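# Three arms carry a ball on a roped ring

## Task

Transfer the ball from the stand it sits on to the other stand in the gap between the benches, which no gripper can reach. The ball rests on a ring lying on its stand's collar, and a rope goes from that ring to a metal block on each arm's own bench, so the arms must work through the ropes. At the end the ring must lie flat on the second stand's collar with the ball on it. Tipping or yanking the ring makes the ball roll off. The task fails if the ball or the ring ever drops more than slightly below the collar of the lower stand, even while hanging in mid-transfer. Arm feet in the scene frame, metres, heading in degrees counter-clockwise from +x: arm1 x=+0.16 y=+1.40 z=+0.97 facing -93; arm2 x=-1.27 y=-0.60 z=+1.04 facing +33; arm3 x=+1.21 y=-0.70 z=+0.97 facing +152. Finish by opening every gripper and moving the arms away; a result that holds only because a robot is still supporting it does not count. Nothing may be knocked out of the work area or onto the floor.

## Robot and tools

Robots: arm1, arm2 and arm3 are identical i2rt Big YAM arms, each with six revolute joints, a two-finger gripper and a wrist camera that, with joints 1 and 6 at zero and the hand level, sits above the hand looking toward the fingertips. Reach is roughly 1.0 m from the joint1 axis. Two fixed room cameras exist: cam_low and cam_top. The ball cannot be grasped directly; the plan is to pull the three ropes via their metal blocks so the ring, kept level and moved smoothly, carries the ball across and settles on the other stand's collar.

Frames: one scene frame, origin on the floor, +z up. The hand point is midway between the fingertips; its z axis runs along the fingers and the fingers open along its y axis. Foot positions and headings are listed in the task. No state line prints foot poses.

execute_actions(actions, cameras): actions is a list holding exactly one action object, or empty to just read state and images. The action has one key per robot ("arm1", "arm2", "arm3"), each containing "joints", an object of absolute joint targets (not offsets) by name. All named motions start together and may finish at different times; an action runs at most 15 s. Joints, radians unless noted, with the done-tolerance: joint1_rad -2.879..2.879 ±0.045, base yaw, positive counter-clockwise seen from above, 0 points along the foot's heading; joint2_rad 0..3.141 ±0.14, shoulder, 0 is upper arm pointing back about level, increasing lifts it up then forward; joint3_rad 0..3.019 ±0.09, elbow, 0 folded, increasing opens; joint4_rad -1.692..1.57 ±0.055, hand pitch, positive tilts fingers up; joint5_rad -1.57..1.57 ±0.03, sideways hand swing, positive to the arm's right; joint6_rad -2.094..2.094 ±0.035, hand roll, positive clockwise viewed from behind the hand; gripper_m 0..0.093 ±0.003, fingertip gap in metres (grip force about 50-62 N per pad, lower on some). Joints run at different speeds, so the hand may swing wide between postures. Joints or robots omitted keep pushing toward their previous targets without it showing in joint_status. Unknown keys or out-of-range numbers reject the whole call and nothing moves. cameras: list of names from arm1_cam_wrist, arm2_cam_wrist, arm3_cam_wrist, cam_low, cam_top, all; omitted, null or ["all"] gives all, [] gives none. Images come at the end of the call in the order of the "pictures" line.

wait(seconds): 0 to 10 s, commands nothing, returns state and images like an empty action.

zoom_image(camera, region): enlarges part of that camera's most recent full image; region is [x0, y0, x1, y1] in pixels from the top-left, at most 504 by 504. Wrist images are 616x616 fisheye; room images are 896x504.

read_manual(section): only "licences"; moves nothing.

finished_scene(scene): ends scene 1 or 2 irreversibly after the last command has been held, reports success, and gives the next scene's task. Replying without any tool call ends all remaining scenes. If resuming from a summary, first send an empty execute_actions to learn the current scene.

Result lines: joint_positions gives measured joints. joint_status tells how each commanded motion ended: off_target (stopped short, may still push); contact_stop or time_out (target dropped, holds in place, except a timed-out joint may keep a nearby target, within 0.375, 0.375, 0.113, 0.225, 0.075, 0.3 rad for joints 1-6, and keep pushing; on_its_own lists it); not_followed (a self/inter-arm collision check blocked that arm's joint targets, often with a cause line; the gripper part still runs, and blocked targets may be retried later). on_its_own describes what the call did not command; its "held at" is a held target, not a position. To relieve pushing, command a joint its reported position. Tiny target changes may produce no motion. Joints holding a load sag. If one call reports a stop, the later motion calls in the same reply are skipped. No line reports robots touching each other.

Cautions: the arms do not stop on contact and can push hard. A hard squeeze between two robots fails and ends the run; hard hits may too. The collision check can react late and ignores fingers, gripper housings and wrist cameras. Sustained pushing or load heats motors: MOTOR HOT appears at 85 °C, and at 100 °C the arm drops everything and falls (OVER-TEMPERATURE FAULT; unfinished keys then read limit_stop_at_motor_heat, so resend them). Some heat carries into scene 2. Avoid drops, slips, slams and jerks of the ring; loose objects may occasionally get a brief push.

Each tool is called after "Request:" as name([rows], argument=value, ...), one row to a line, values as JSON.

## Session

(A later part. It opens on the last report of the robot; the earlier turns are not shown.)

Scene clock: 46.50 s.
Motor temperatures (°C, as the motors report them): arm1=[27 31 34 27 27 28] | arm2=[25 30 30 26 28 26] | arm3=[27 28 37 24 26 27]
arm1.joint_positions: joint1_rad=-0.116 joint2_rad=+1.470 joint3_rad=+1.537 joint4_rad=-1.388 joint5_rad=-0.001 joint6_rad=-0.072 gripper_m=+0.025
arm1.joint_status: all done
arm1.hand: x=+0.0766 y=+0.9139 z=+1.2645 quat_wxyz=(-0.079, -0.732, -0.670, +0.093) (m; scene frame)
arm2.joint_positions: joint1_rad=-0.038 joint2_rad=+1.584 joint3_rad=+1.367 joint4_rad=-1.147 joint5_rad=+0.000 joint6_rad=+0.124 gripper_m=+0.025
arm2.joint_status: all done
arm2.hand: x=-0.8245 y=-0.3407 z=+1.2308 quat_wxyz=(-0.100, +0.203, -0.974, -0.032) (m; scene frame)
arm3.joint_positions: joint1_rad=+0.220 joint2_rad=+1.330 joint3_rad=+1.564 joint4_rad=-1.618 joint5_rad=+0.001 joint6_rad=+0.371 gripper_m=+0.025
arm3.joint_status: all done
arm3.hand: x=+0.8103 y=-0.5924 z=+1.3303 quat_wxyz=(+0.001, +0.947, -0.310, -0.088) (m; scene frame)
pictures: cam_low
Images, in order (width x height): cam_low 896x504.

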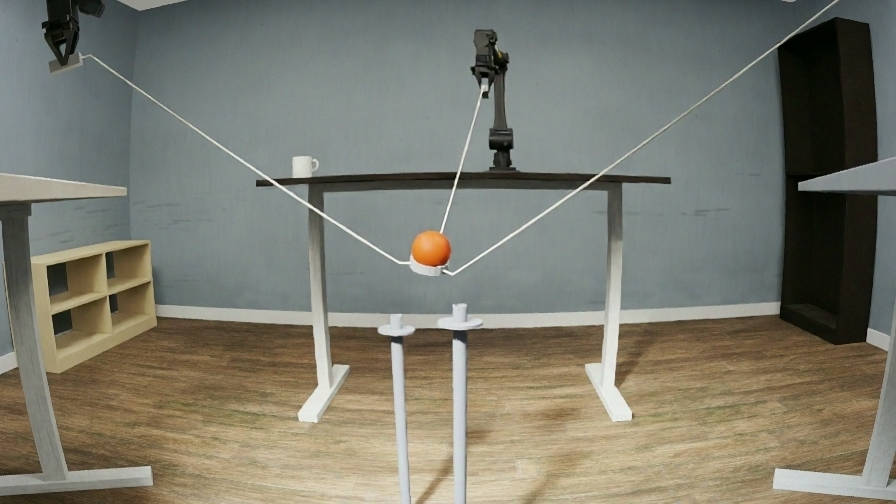

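Request:
wait(seconds=5)

Request:
execute_actions([
  {"arm1":{"joints":{"joint1_rad":-0.183,"joint2_rad":1.37,"joint3_rad":1.455,"joint6_rad":-0.147}},"arm2":{"joints":{"joint1_rad":0.042,"joint2_rad":1.558,"joint3_rad":1.352,"joint6_rad":0.225}},"arm3":{"joints":{"joint1_rad":0.163,"joint2_rad":1.409,"joint3_rad":1.72,"joint6_rad":0.29}}},
], cameras=["cam_low"])

Request:
wait(seconds=5)

Request:
execute_actions([
  {"arm1":{"joints":{"joint1_rad":-0.257,"joint2_rad":1.297,"joint3_rad":1.386,"joint6_rad":-0.22}},"arm2":{"joints":{"joint1_rad":0.125,"joint6_rad":0.308}},"arm3":{"joints":{"joint1_rad":0.108,"joint2_rad":1.503,"joint3_rad":1.822,"joint6_rad":0.235}}},
], cameras=["cam_low"])

Request:
wait(seconds=5)

Request:
execute_actions([
  {"arm1":{"joints":{"joint1_rad":-0.34,"joint2_rad":1.231,"joint3_rad":1.327,"joint4_rad":-1.405,"joint6_rad":-0.304}},"arm2":{"joints":{"joint1_rad":0.207,"joint4_rad":-1.115,"joint6_rad":0.39}},"arm3":{"joints":{"joint1_rad":0.061,"joint2_rad":1.603,"joint3_rad":1.937,"joint4_rad":-1.65,"joint6_rad":0.187}}},
], cameras=["cam_low"])

Request:
wait(seconds=5)

Request:
zoom_image(camera="cam_low", region=[310, 220, 490, 350])

Request:
zoom_image(camera="arm2_cam_wrist", region=[250, 20, 390, 160])

Request:
zoom_image(camera="arm3_cam_wrist", region=[250, 20, 390, 160])

Scene clock: 54.50 s.
Motor temperatures (°C, as the motors report them): arm1=[27 31 34 27 27 28] | arm2=[25 31 30 26 28 26] | arm3=[27 29 37 24 26 27]
arm1.joint_positions: joint1_rad=-0.116 joint2_rad=+1.470 joint3_rad=+1.537 joint4_rad=-1.388 joint5_rad=-0.001 joint6_rad=-0.072 gripper_m=+0.025
arm1.joint_status: all done
arm1.hand: x=+0.0766 y=+0.9139 z=+1.2645 quat_wxyz=(-0.079, -0.732, -0.670, +0.093) (m; scene frame)
arm2.joint_positions: joint1_rad=-0.038 joint2_rad=+1.584 joint3_rad=+1.367 joint4_rad=-1.147 joint5_rad=+0.000 joint6_rad=+0.125 gripper_m=+0.025
arm2.joint_status: all done
arm2.hand: x=-0.8245 y=-0.3407 z=+1.2308 quat_wxyz=(-0.100, +0.202, -0.974, -0.032) (m; scene frame)
arm3.joint_positions: joint1_rad=+0.220 joint2_rad=+1.330 joint3_rad=+1.564 joint4_rad=-1.618 joint5_rad=+0.001 joint6_rad=+0.370 gripper_m=+0.025
arm3.joint_status: all done
arm3.hand: x=+0.8103 y=-0.5924 z=+1.3303 quat_wxyz=(+0.001, +0.947, -0.310, -0.088) (m; scene frame)
wait: 5.00 s; at rest from the start
pictures: arm1_cam_wrist, arm2_cam_wrist, arm3_cam_wrist, cam_low, cam_top
Images, in order (width x height): arm1_cam_wrist 616x616, arm2_cam_wrist 616x616, arm3_cam_wrist 616x616, cam_low 896x504, cam_top 896x504.

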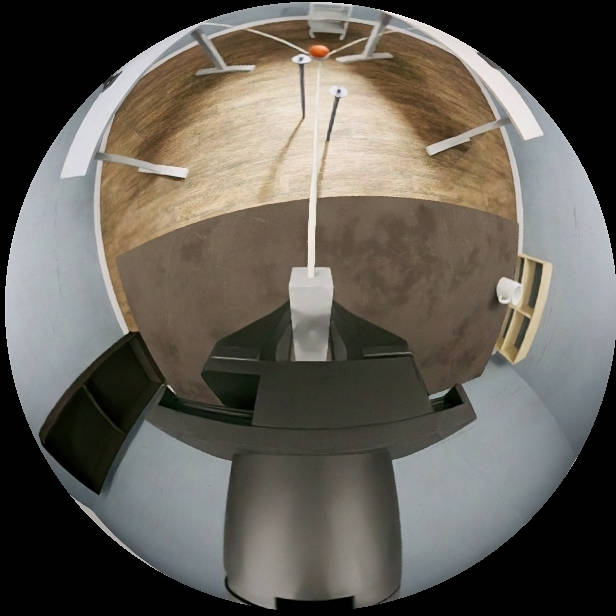

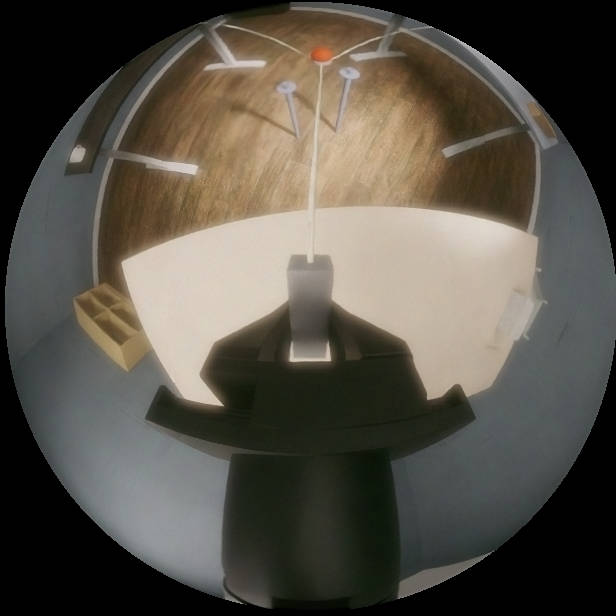

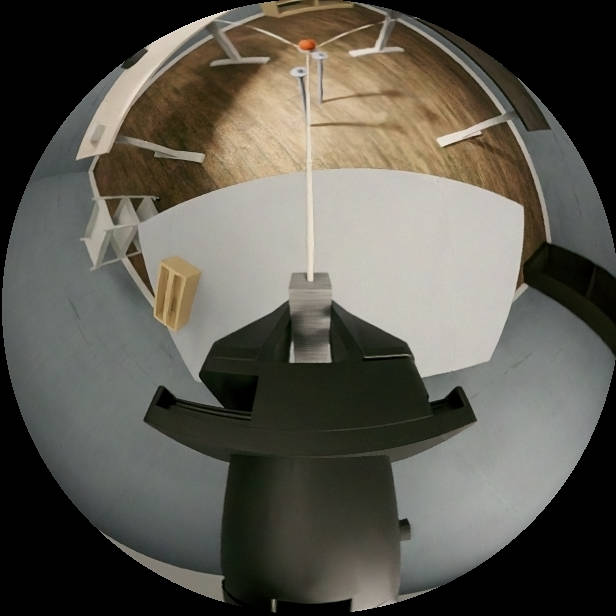

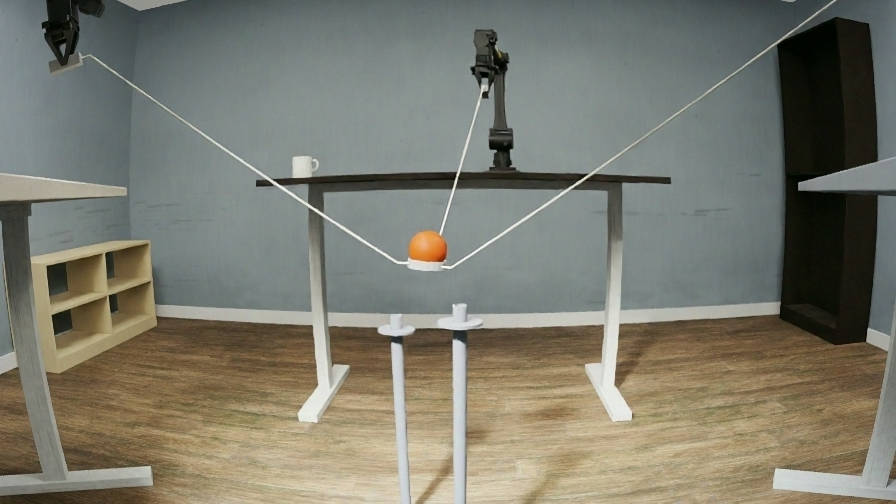

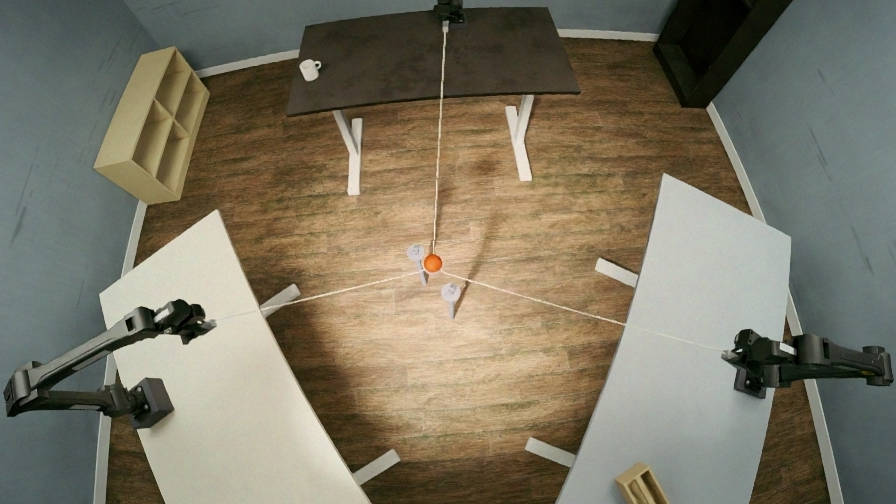

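Scene clock: 55.47 s.
Motor temperatures (°C, as the motors report them): arm1=[27 31 34 27 27 28] | arm2=[25 31 30 26 28 26] | arm3=[27 29 38 24 26 27]
arm1.joint_positions: joint1_rad=-0.181 joint2_rad=+1.386 joint3_rad=+1.453 joint4_rad=-1.386 joint5_rad=-0.001 joint6_rad=-0.137 gripper_m=+0.025
arm1.joint_status: all done
arm1.hand: x=+0.0523 y=+0.9512 z=+1.2651 quat_wxyz=(-0.073, -0.732, -0.670, +0.098) (m; scene frame)
arm2.joint_positions: joint1_rad=+0.046 joint2_rad=+1.580 joint3_rad=+1.363 joint4_rad=-1.147 joint5_rad=+0.001 joint6_rad=+0.209 gripper_m=+0.025
arm2.joint_status: all done
arm2.hand: x=-0.8494 y=-0.3052 z=+1.2310 quat_wxyz=(-0.097, +0.202, -0.974, -0.040) (m; scene frame)
arm3.joint_positions: joint1_rad=+0.157 joint2_rad=+1.417 joint3_rad=+1.670 joint4_rad=-1.618 joint5_rad=+0.001 joint6_rad=+0.306 gripper_m=+0.025
arm3.joint_status: all done
arm3.hand: x=+0.7837 y=-0.5558 z=+1.3388 quat_wxyz=(-0.005, +0.946, -0.309, -0.098) (m; scene frame)
pictures: cam_low
Images, in order (width x height): cam_low 896x504.

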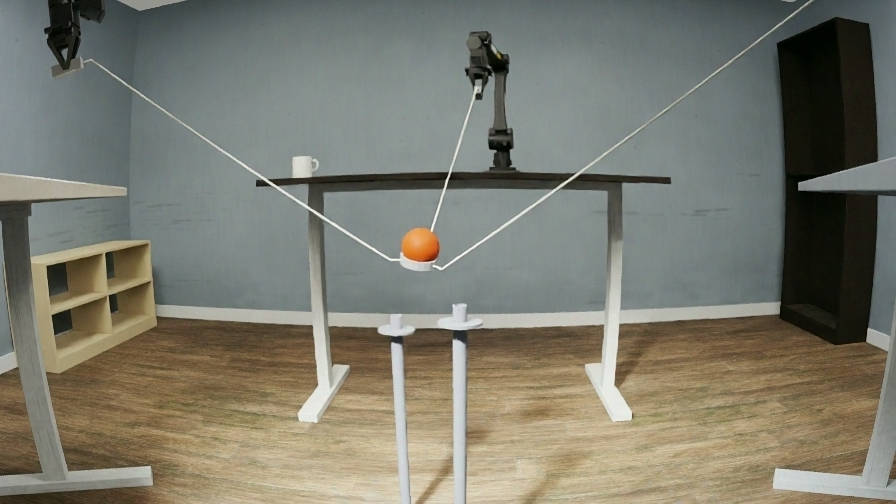

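Scene clock: 60.47 s.
Motor temperatures (°C, as the motors report them): arm1=[27 31 34 27 27 28] | arm2=[25 31 30 26 28 26] | arm3=[27 29 38 24 26 27]
arm1.joint_positions: joint1_rad=-0.181 joint2_rad=+1.386 joint3_rad=+1.453 joint4_rad=-1.386 joint5_rad=-0.001 joint6_rad=-0.137 gripper_m=+0.025
arm1.joint_status: all done
arm1.hand: x=+0.0523 y=+0.9512 z=+1.2651 quat_wxyz=(-0.073, -0.732, -0.670, +0.098) (m; scene frame)
arm2.joint_positions: joint1_rad=+0.046 joint2_rad=+1.580 joint3_rad=+1.363 joint4_rad=-1.147 joint5_rad=+0.001 joint6_rad=+0.210 gripper_m=+0.025
arm2.joint_status: all done
arm2.hand: x=-0.8494 y=-0.3052 z=+1.2310 quat_wxyz=(-0.097, +0.202, -0.974, -0.040) (m; scene frame)
arm3.joint_positions: joint1_rad=+0.157 joint2_rad=+1.417 joint3_rad=+1.670 joint4_rad=-1.618 joint5_rad=+0.001 joint6_rad=+0.305 gripper_m=+0.025
arm3.joint_status: all done
arm3.hand: x=+0.7837 y=-0.5558 z=+1.3388 quat_wxyz=(-0.005, +0.946, -0.309, -0.098) (m; scene frame)
wait: 5.00 s; at rest by 0.27 s
pictures: arm1_cam_wrist, arm2_cam_wrist, arm3_cam_wrist, cam_low, cam_top
Images, in order (width x height): arm1_cam_wrist 616x616, arm2_cam_wrist 616x616, arm3_cam_wrist 616x616, cam_low 896x504, cam_top 896x504.

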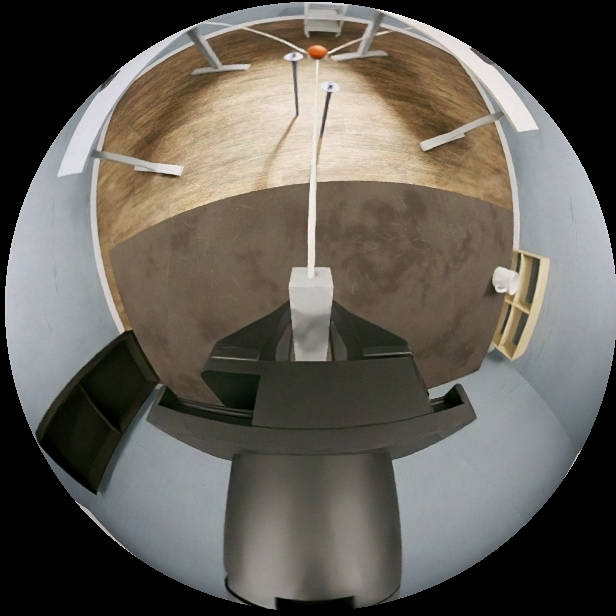

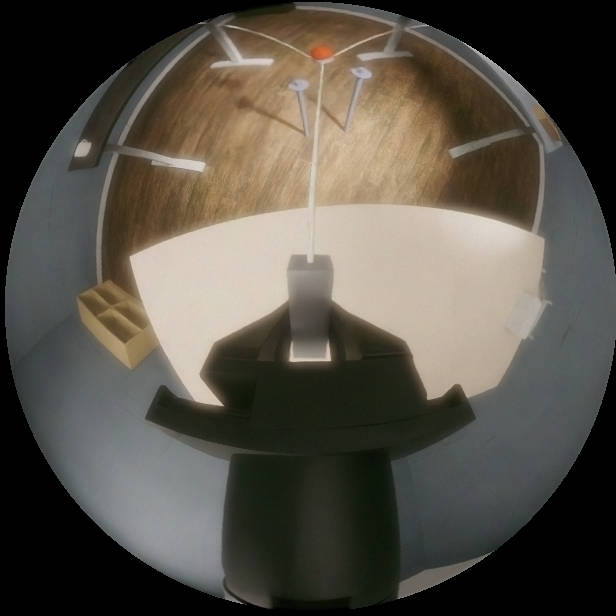

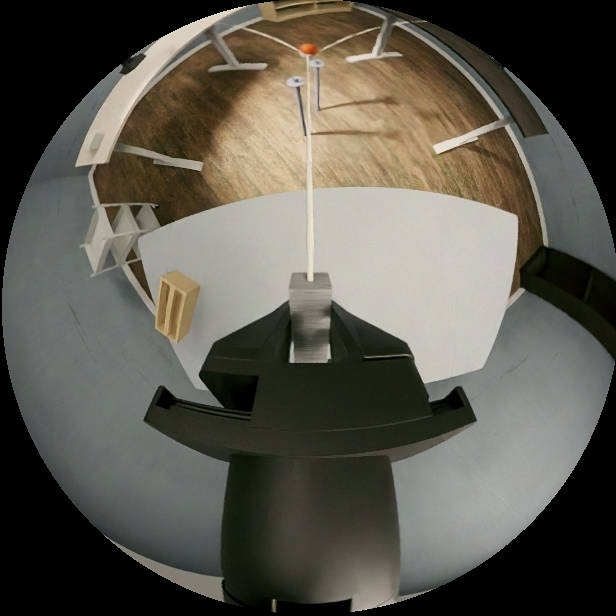

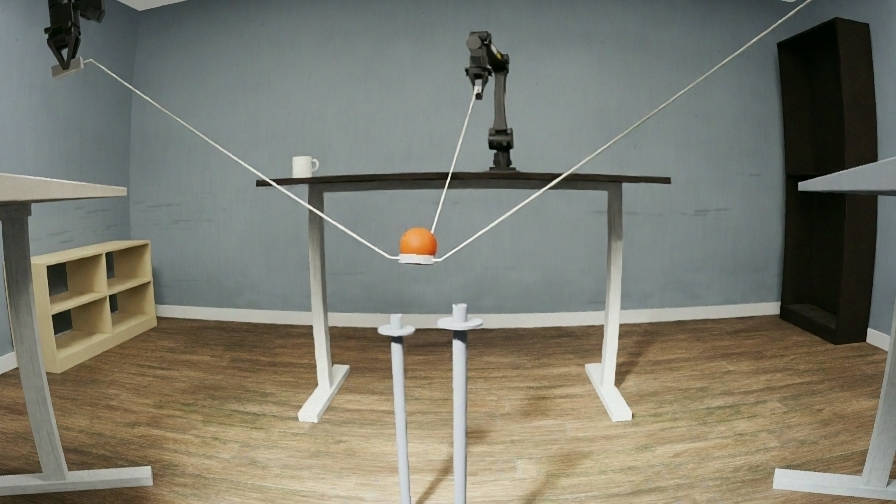

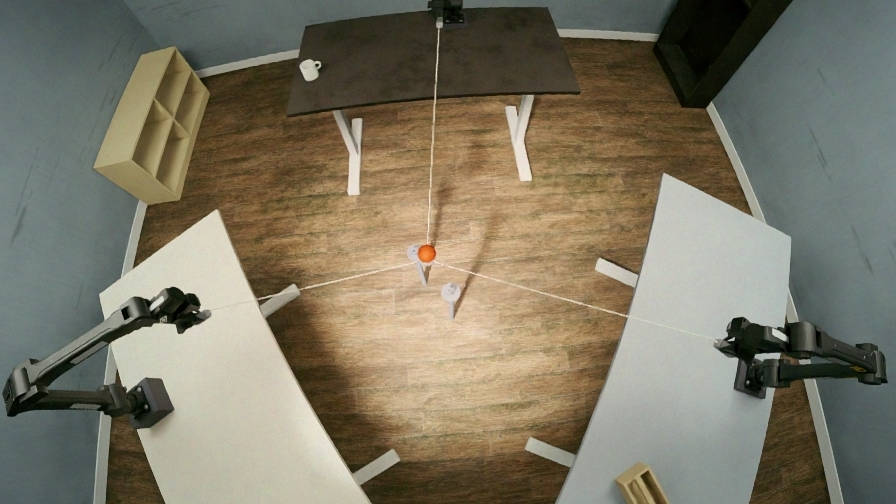

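Scene clock: 61.40 s.
Motor temperatures (°C, as the motors report them): arm1=[27 31 34 27 27 28] | arm2=[25 31 30 26 28 26] | arm3=[27 29 38 24 26 27]
arm1.joint_positions: joint1_rad=-0.254 joint2_rad=+1.314 joint3_rad=+1.384 joint4_rad=-1.385 joint5_rad=-0.001 joint6_rad=-0.210 gripper_m=+0.025
arm1.joint_status: all done
arm1.hand: x=+0.0274 y=+0.9856 z=+1.2651 quat_wxyz=(-0.066, -0.732, -0.670, +0.105) (m; scene frame)
arm2.joint_positions: joint1_rad=+0.129 joint2_rad=+1.580 joint3_rad=+1.363 joint4_rad=-1.147 joint5_rad=+0.001 joint6_rad=+0.292 gripper_m=+0.025
arm2.joint_status: all done
arm2.hand: x=-0.8755 y=-0.2716 z=+1.2310 quat_wxyz=(-0.094, +0.202, -0.974, -0.048) (m; scene frame)
arm3.joint_positions: joint1_rad=+0.103 joint2_rad=+1.512 joint3_rad=+1.774 joint4_rad=-1.618 joint5_rad=+0.001 joint6_rad=+0.251 gripper_m=+0.025
arm3.joint_status: all done
arm3.hand: x=+0.7571 y=-0.5191 z=+1.3395 quat_wxyz=(-0.010, +0.946, -0.308, -0.102) (m; scene frame)
pictures: cam_low
Images, in order (width x height): cam_low 896x504.

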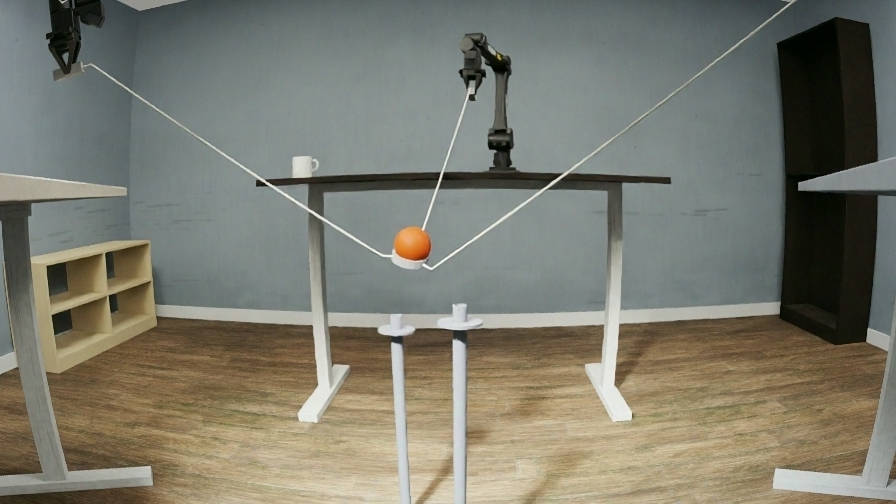

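Scene clock: 66.40 s.
Motor temperatures (°C, as the motors report them): arm1=[27 31 34 27 27 28] | arm2=[25 31 30 26 28 26] | arm3=[27 29 39 24 26 27]
arm1.joint_positions: joint1_rad=-0.254 joint2_rad=+1.314 joint3_rad=+1.384 joint4_rad=-1.385 joint5_rad=-0.001 joint6_rad=-0.211 gripper_m=+0.025
arm1.joint_status: all done
arm1.hand: x=+0.0274 y=+0.9856 z=+1.2651 quat_wxyz=(-0.066, -0.732, -0.670, +0.105) (m; scene frame)
arm2.joint_positions: joint1_rad=+0.129 joint2_rad=+1.580 joint3_rad=+1.363 joint4_rad=-1.147 joint5_rad=+0.001 joint6_rad=+0.293 gripper_m=+0.025
arm2.joint_status: all done
arm2.hand: x=-0.8755 y=-0.2716 z=+1.2310 quat_wxyz=(-0.094, +0.202, -0.974, -0.048) (m; scene frame)
arm3.joint_positions: joint1_rad=+0.103 joint2_rad=+1.512 joint3_rad=+1.774 joint4_rad=-1.618 joint5_rad=+0.001 joint6_rad=+0.250 gripper_m=+0.025
arm3.joint_status: all done
arm3.hand: x=+0.7571 y=-0.5191 z=+1.3395 quat_wxyz=(-0.011, +0.946, -0.308, -0.102) (m; scene frame)
wait: 5.00 s; at rest by 0.27 s
pictures: arm1_cam_wrist, arm2_cam_wrist, arm3_cam_wrist, cam_low, cam_top
Images, in order (width x height): arm1_cam_wrist 616x616, arm2_cam_wrist 616x616, arm3_cam_wrist 616x616, cam_low 896x504, cam_top 896x504.

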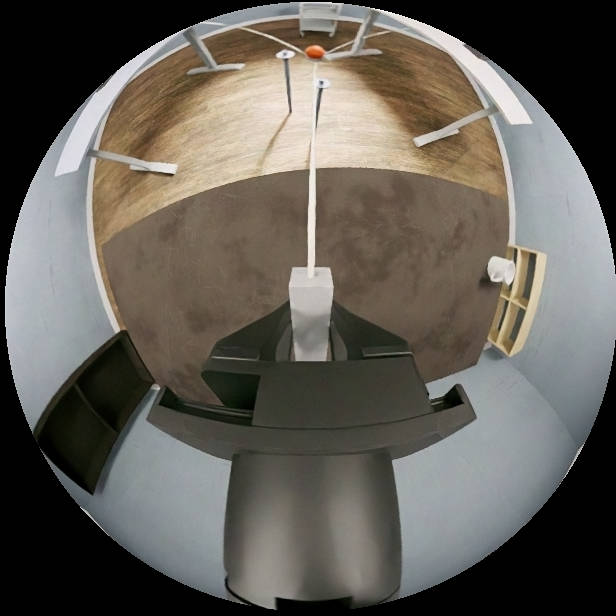

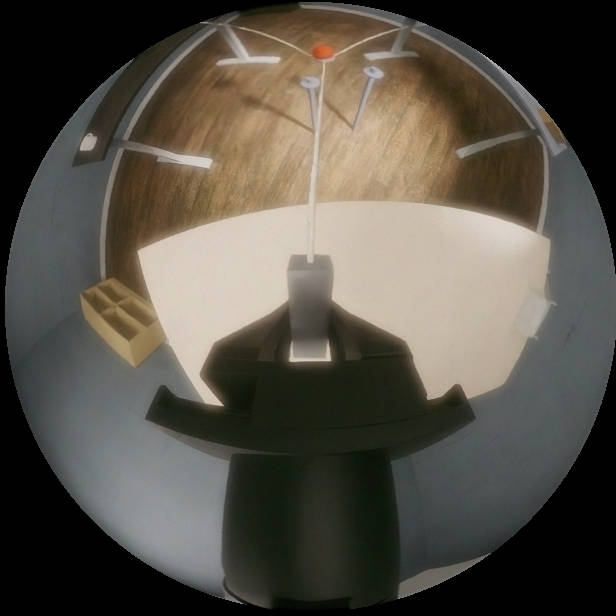

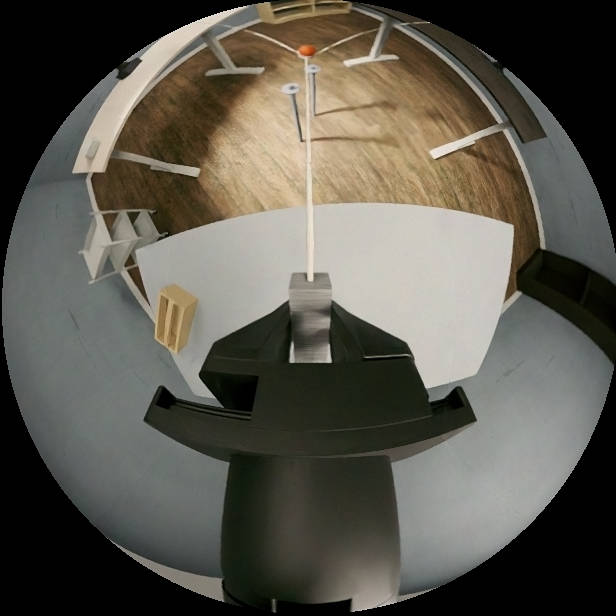

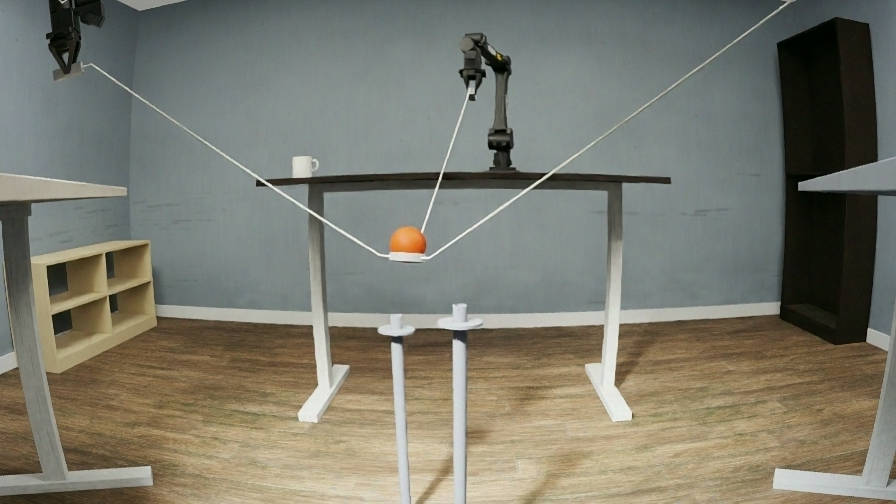

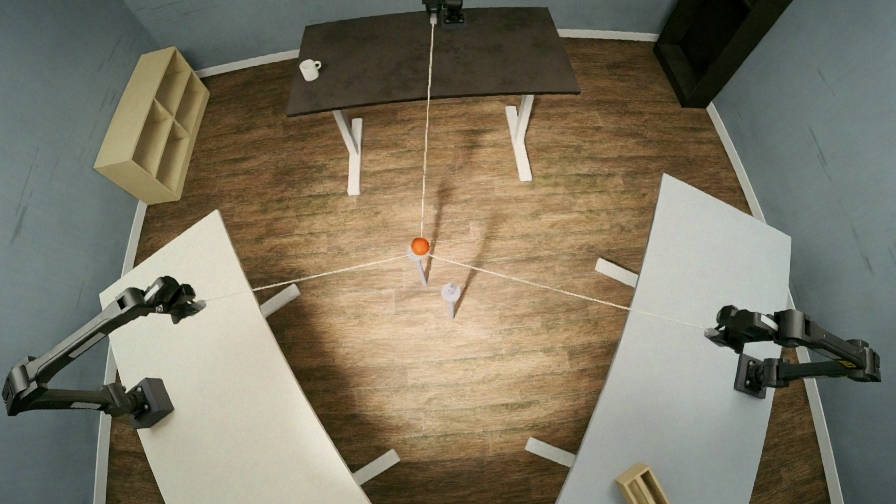

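Scene clock: 67.33 s.
Motor temperatures (°C, as the motors report them): arm1=[27 31 34 27 27 28] | arm2=[25 31 30 26 28 26] | arm3=[27 29 39 24 26 27]
arm1.joint_positions: joint1_rad=-0.337 joint2_rad=+1.248 joint3_rad=+1.325 joint4_rad=-1.394 joint5_rad=-0.001 joint6_rad=-0.294 gripper_m=+0.025
arm1.joint_status: all done
arm1.hand: x=+0.0033 y=+1.0216 z=+1.2650 quat_wxyz=(-0.057, -0.732, -0.670, +0.109) (m; scene frame)
arm2.joint_positions: joint1_rad=+0.209 joint2_rad=+1.580 joint3_rad=+1.363 joint4_rad=-1.125 joint5_rad=+0.001 joint6_rad=+0.375 gripper_m=+0.025
arm2.joint_status: all done
arm2.hand: x=-0.8999 y=-0.2371 z=+1.2320 quat_wxyz=(-0.099, +0.201, -0.973, -0.061) (m; scene frame)
arm3.joint_positions: joint1_rad=+0.058 joint2_rad=+1.611 joint3_rad=+1.887 joint4_rad=-1.634 joint5_rad=+0.001 joint6_rad=+0.202 gripper_m=+0.025
arm3.joint_status: all done
arm3.hand: x=+0.7333 y=-0.4837 z=+1.3381 quat_wxyz=(-0.015, +0.946, -0.307, -0.100) (m; scene frame)
pictures: cam_low
Images, in order (width x height): cam_low 896x504.

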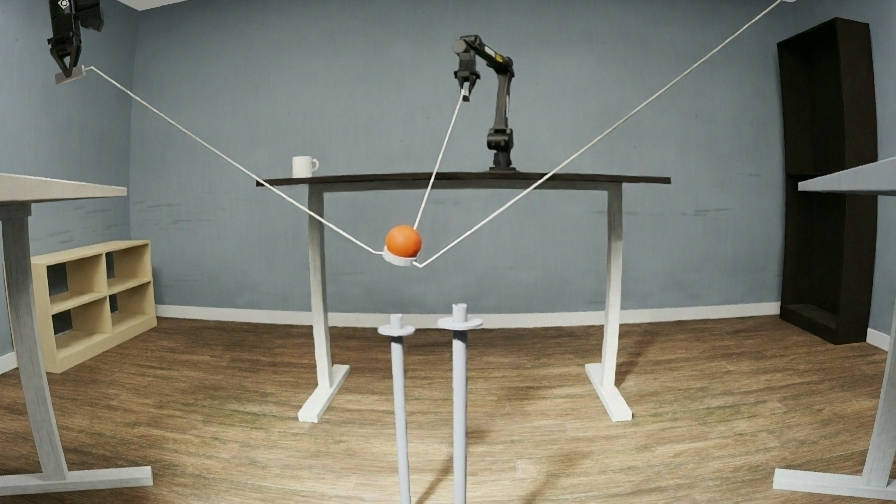

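Scene clock: 72.33 s.
Motor temperatures (°C, as the motors report them): arm1=[27 30 34 27 27 28] | arm2=[25 31 30 27 28 26] | arm3=[27 29 39 24 26 27]
arm1.joint_positions: joint1_rad=-0.337 joint2_rad=+1.248 joint3_rad=+1.325 joint4_rad=-1.394 joint5_rad=-0.001 joint6_rad=-0.294 gripper_m=+0.025
arm1.joint_status: all done
arm1.hand: x=+0.0033 y=+1.0216 z=+1.2650 quat_wxyz=(-0.057, -0.732, -0.670, +0.109) (m; scene frame)
arm2.joint_positions: joint1_rad=+0.209 joint2_rad=+1.580 joint3_rad=+1.363 joint4_rad=-1.125 joint5_rad=+0.001 joint6_rad=+0.375 gripper_m=+0.025
arm2.joint_status: all done
arm2.hand: x=-0.8999 y=-0.2371 z=+1.2320 quat_wxyz=(-0.099, +0.201, -0.973, -0.061) (m; scene frame)
arm3.joint_positions: joint1_rad=+0.058 joint2_rad=+1.611 joint3_rad=+1.887 joint4_rad=-1.634 joint5_rad=+0.001 joint6_rad=+0.202 gripper_m=+0.025
arm3.joint_status: all done
arm3.hand: x=+0.7333 y=-0.4837 z=+1.3381 quat_wxyz=(-0.015, +0.946, -0.307, -0.100) (m; scene frame)
wait: 5.00 s; at rest by 0.27 s
pictures: arm1_cam_wrist, arm2_cam_wrist, arm3_cam_wrist, cam_low, cam_top
Images, in order (width x height): arm1_cam_wrist 616x616, arm2_cam_wrist 616x616, arm3_cam_wrist 616x616, cam_low 896x504, cam_top 896x504.

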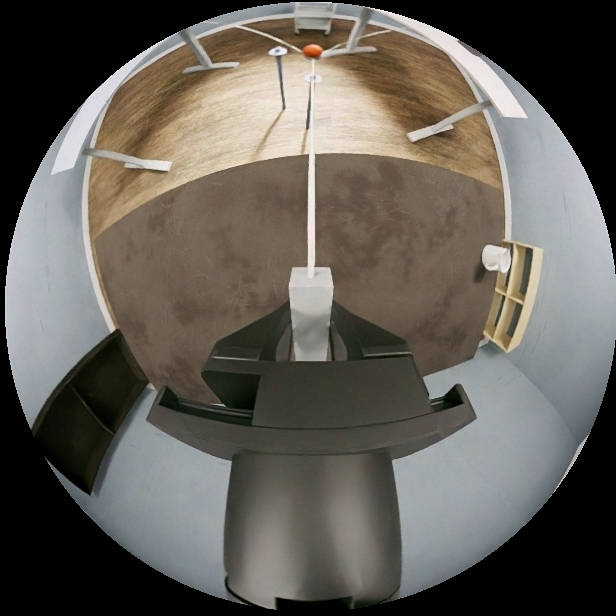

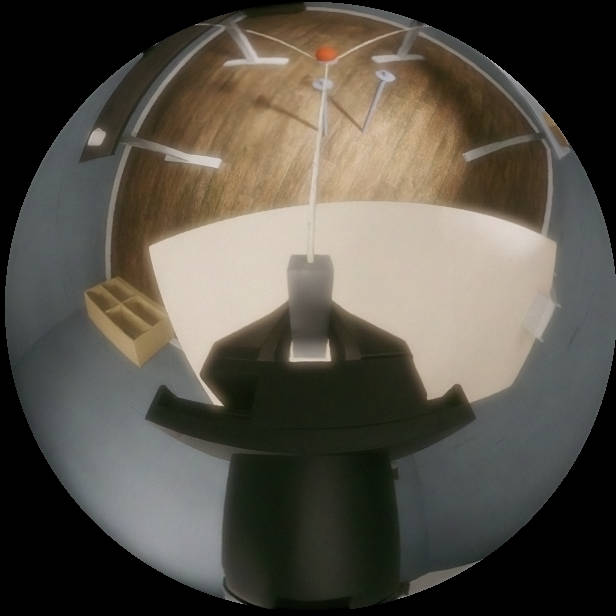

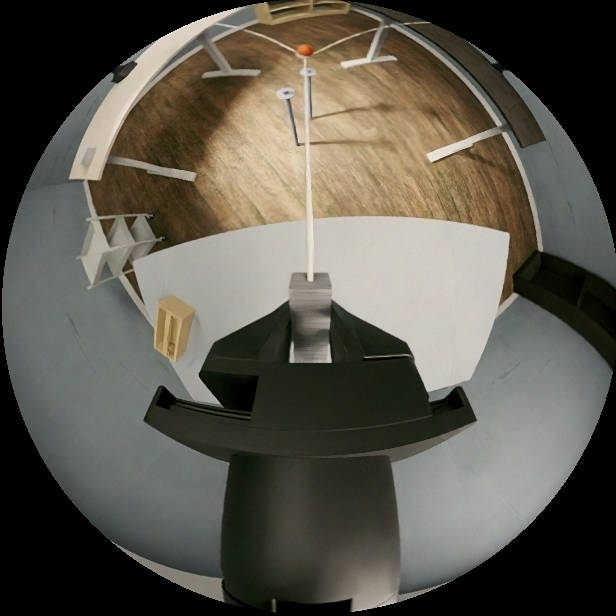

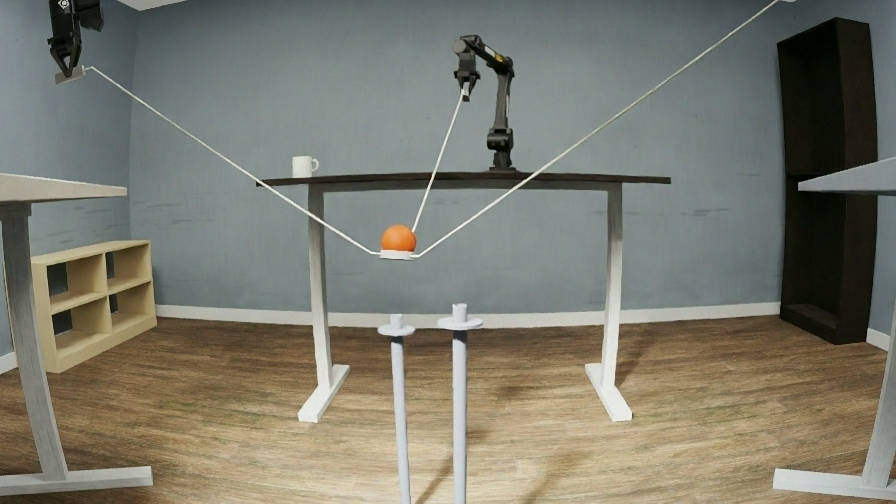

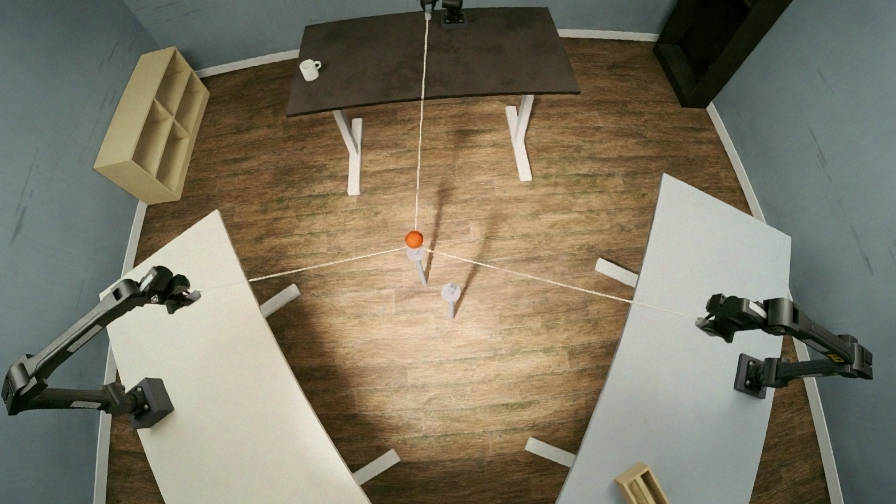

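Region (310, 220, 490, 350) of cam_low's 896x504 image, scaled by 2.800, with more detail than that image has.

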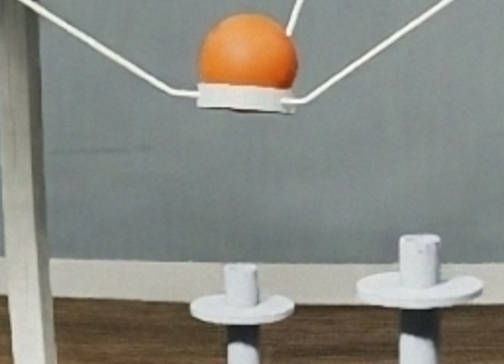

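Region (250, 20, 390, 160) of arm2_cam_wrist's 616x616 image, scaled by 3.600, with more detail than that image has.

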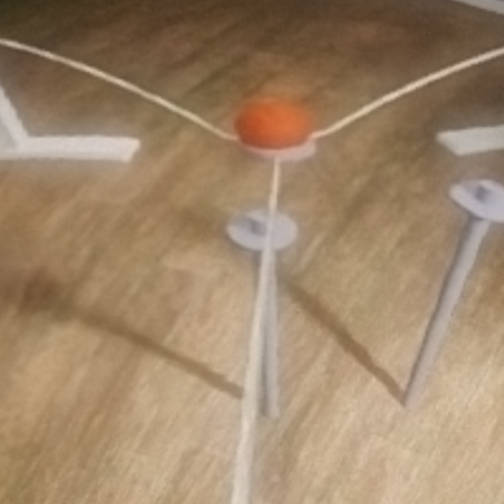

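Region (250, 20, 390, 160) of arm3_cam_wrist's 616x616 image, scaled by 3.600, with more detail than that image has.

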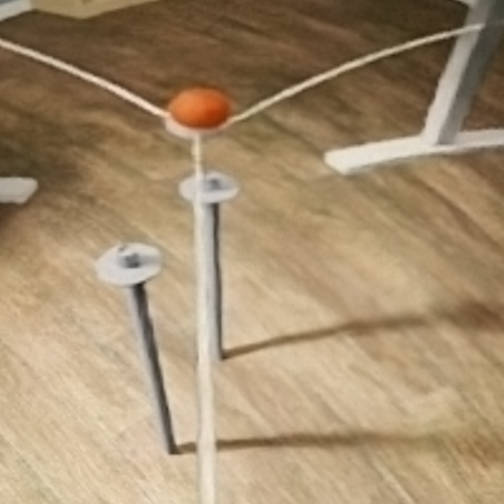

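Request:
execute_actions([
  {"arm1":{"joints":{"joint2_rad":1.27}},"arm2":{"joints":{"joint2_rad":1.645}},"arm3":{"joints":{"joint2_rad":1.675}}},
], cameras=[])

Request:
wait(seconds=5)

Request:
zoom_image(camera="cam_low", region=[310, 220, 490, 350])

Request:
zoom_image(camera="arm2_cam_wrist", region=[240, 20, 400, 180])

Request:
zoom_image(camera="arm3_cam_wrist", region=[240, 20, 400, 180])

Scene clock: 77.77 s.
Motor temperatures (°C, as the motors report them): arm1=[27 30 34 27 27 28] | arm2=[25 31 31 27 28 26] | arm3=[27 29 39 24 26 27]
arm1.joint_positions: joint1_rad=-0.337 joint2_rad=+1.274 joint3_rad=+1.325 joint4_rad=-1.394 joint5_rad=-0.001 joint6_rad=-0.294 gripper_m=+0.025
arm1.joint_status: all done
arm1.hand: x=+0.0017 y=+1.0175 z=+1.2548 quat_wxyz=(-0.051, -0.733, -0.672, +0.097) (m; scene frame)
arm2.joint_positions: joint1_rad=+0.209 joint2_rad=+1.658 joint3_rad=+1.357 joint4_rad=-1.122 joint5_rad=+0.001 joint6_rad=+0.375 gripper_m=+0.025
arm2.joint_status: all done
arm2.hand: x=-0.8987 y=-0.2362 z=+1.1900 quat_wxyz=(-0.065, +0.201, -0.977, -0.039) (m; scene frame)
arm3.joint_positions: joint1_rad=+0.058 joint2_rad=+1.689 joint3_rad=+1.894 joint4_rad=-1.634 joint5_rad=+0.001 joint6_rad=+0.202 gripper_m=+0.025
arm3.joint_status: all done
arm3.hand: x=+0.7172 y=-0.4761 z=+1.3006 quat_wxyz=(-0.011, +0.949, -0.308, -0.065) (m; scene frame)
pictures: none
No camera images: the call's "cameras" was empty. Leave "cameras" out to get every camera's image.

Scene clock: 82.77 s.
Motor temperatures (°C, as the motors report them): arm1=[27 30 34 27 27 28] | arm2=[25 31 31 27 28 26] | arm3=[27 29 39 24 26 27]
arm1.joint_positions: joint1_rad=-0.337 joint2_rad=+1.274 joint3_rad=+1.325 joint4_rad=-1.394 joint5_rad=-0.001 joint6_rad=-0.294 gripper_m=+0.025
arm1.joint_status: all done
arm1.hand: x=+0.0017 y=+1.0175 z=+1.2548 quat_wxyz=(-0.051, -0.733, -0.672, +0.097) (m; scene frame)
arm2.joint_positions: joint1_rad=+0.209 joint2_rad=+1.658 joint3_rad=+1.357 joint4_rad=-1.122 joint5_rad=+0.001 joint6_rad=+0.375 gripper_m=+0.025
arm2.joint_status: all done
arm2.hand: x=-0.8987 y=-0.2362 z=+1.1900 quat_wxyz=(-0.065, +0.201, -0.977, -0.039) (m; scene frame)
arm3.joint_positions: joint1_rad=+0.058 joint2_rad=+1.689 joint3_rad=+1.894 joint4_rad=-1.634 joint5_rad=+0.001 joint6_rad=+0.202 gripper_m=+0.025
arm3.joint_status: all done
arm3.hand: x=+0.7172 y=-0.4761 z=+1.3006 quat_wxyz=(-0.011, +0.949, -0.308, -0.065) (m; scene frame)
wait: 5.00 s; at rest by 0.27 s
pictures: arm1_cam_wrist, arm2_cam_wrist, arm3_cam_wrist, cam_low, cam_top
Images, in order (width x height): arm1_cam_wrist 616x616, arm2_cam_wrist 616x616, arm3_cam_wrist 616x616, cam_low 896x504, cam_top 896x504.

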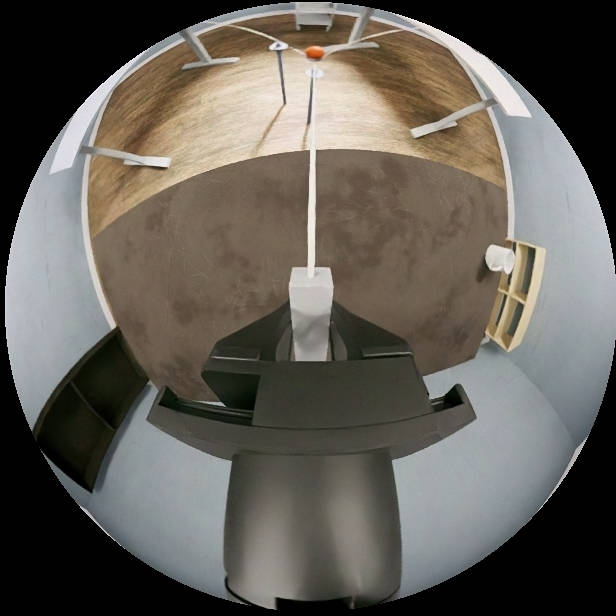

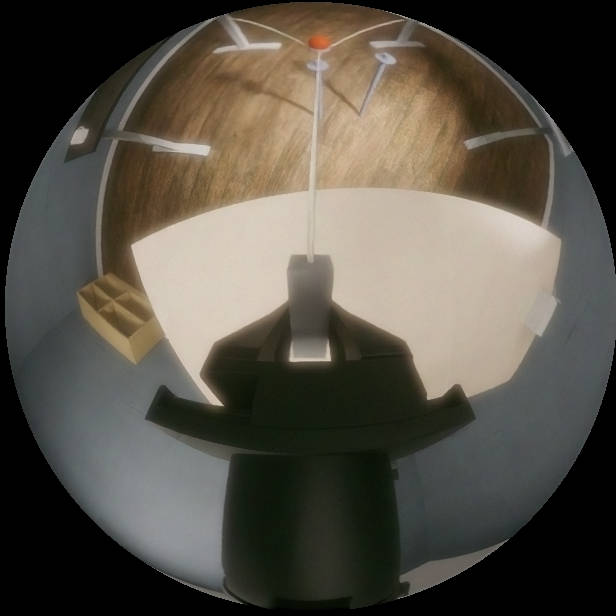

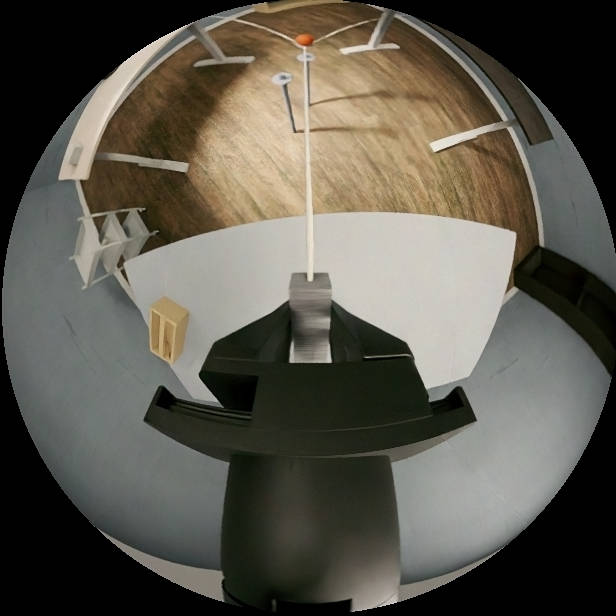

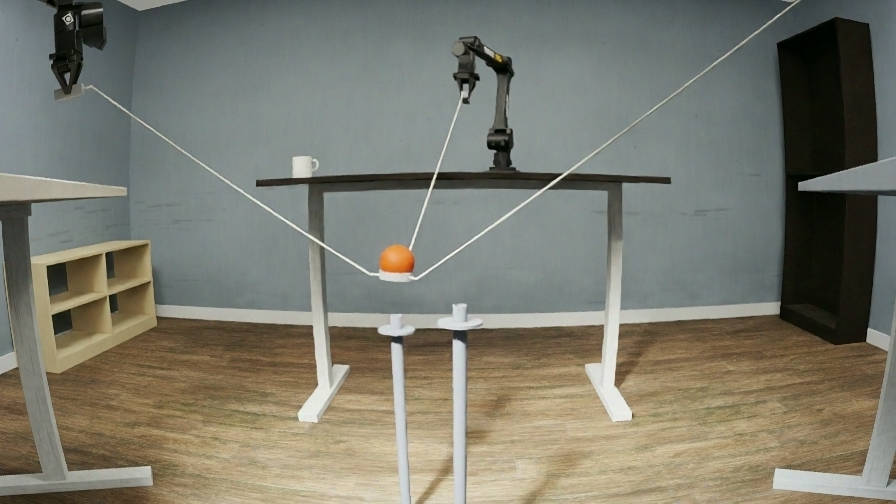

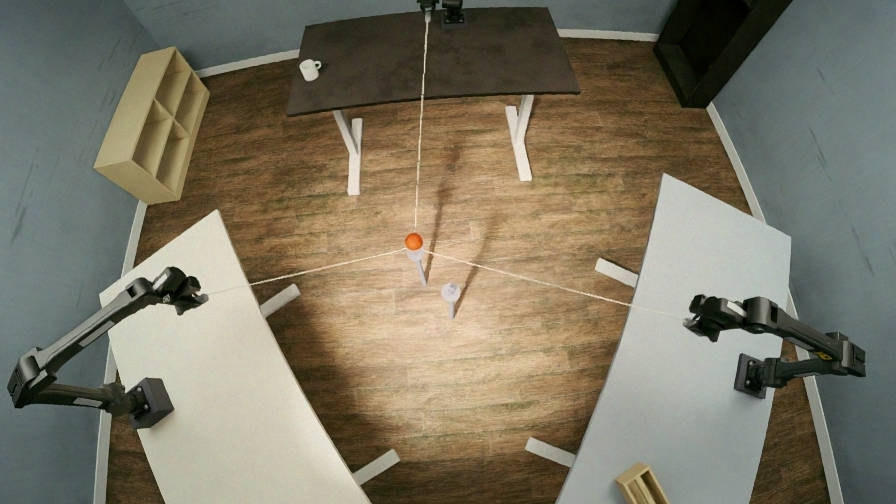

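Region (310, 220, 490, 350) of cam_low's 896x504 image, scaled by 2.800, with more detail than that image has.

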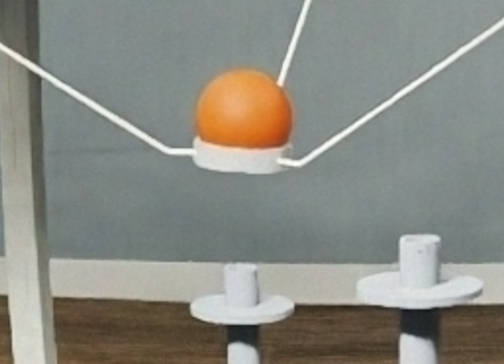

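Region (240, 20, 400, 180) of arm2_cam_wrist's 616x616 image, scaled by 3.150, with more detail than that image has.

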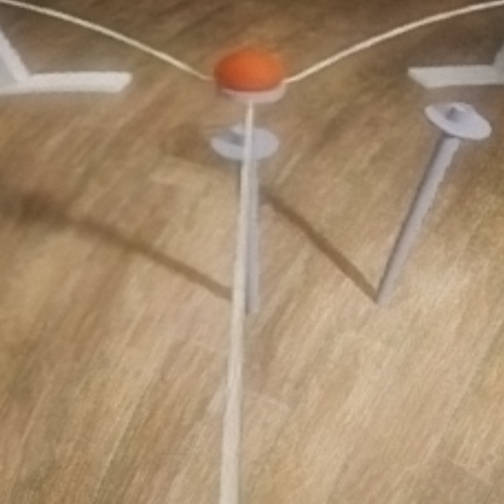

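Region (240, 20, 400, 180) of arm3_cam_wrist's 616x616 image, scaled by 3.150, with more detail than that image has.

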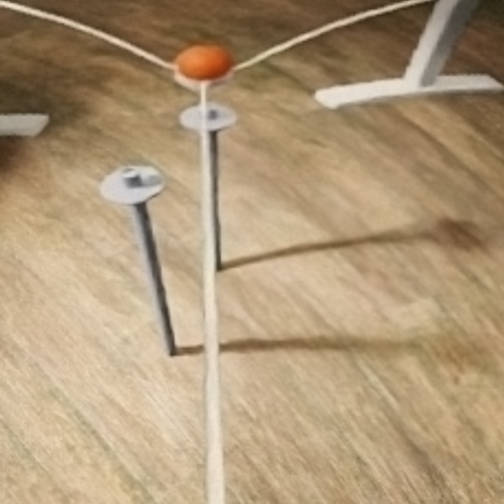

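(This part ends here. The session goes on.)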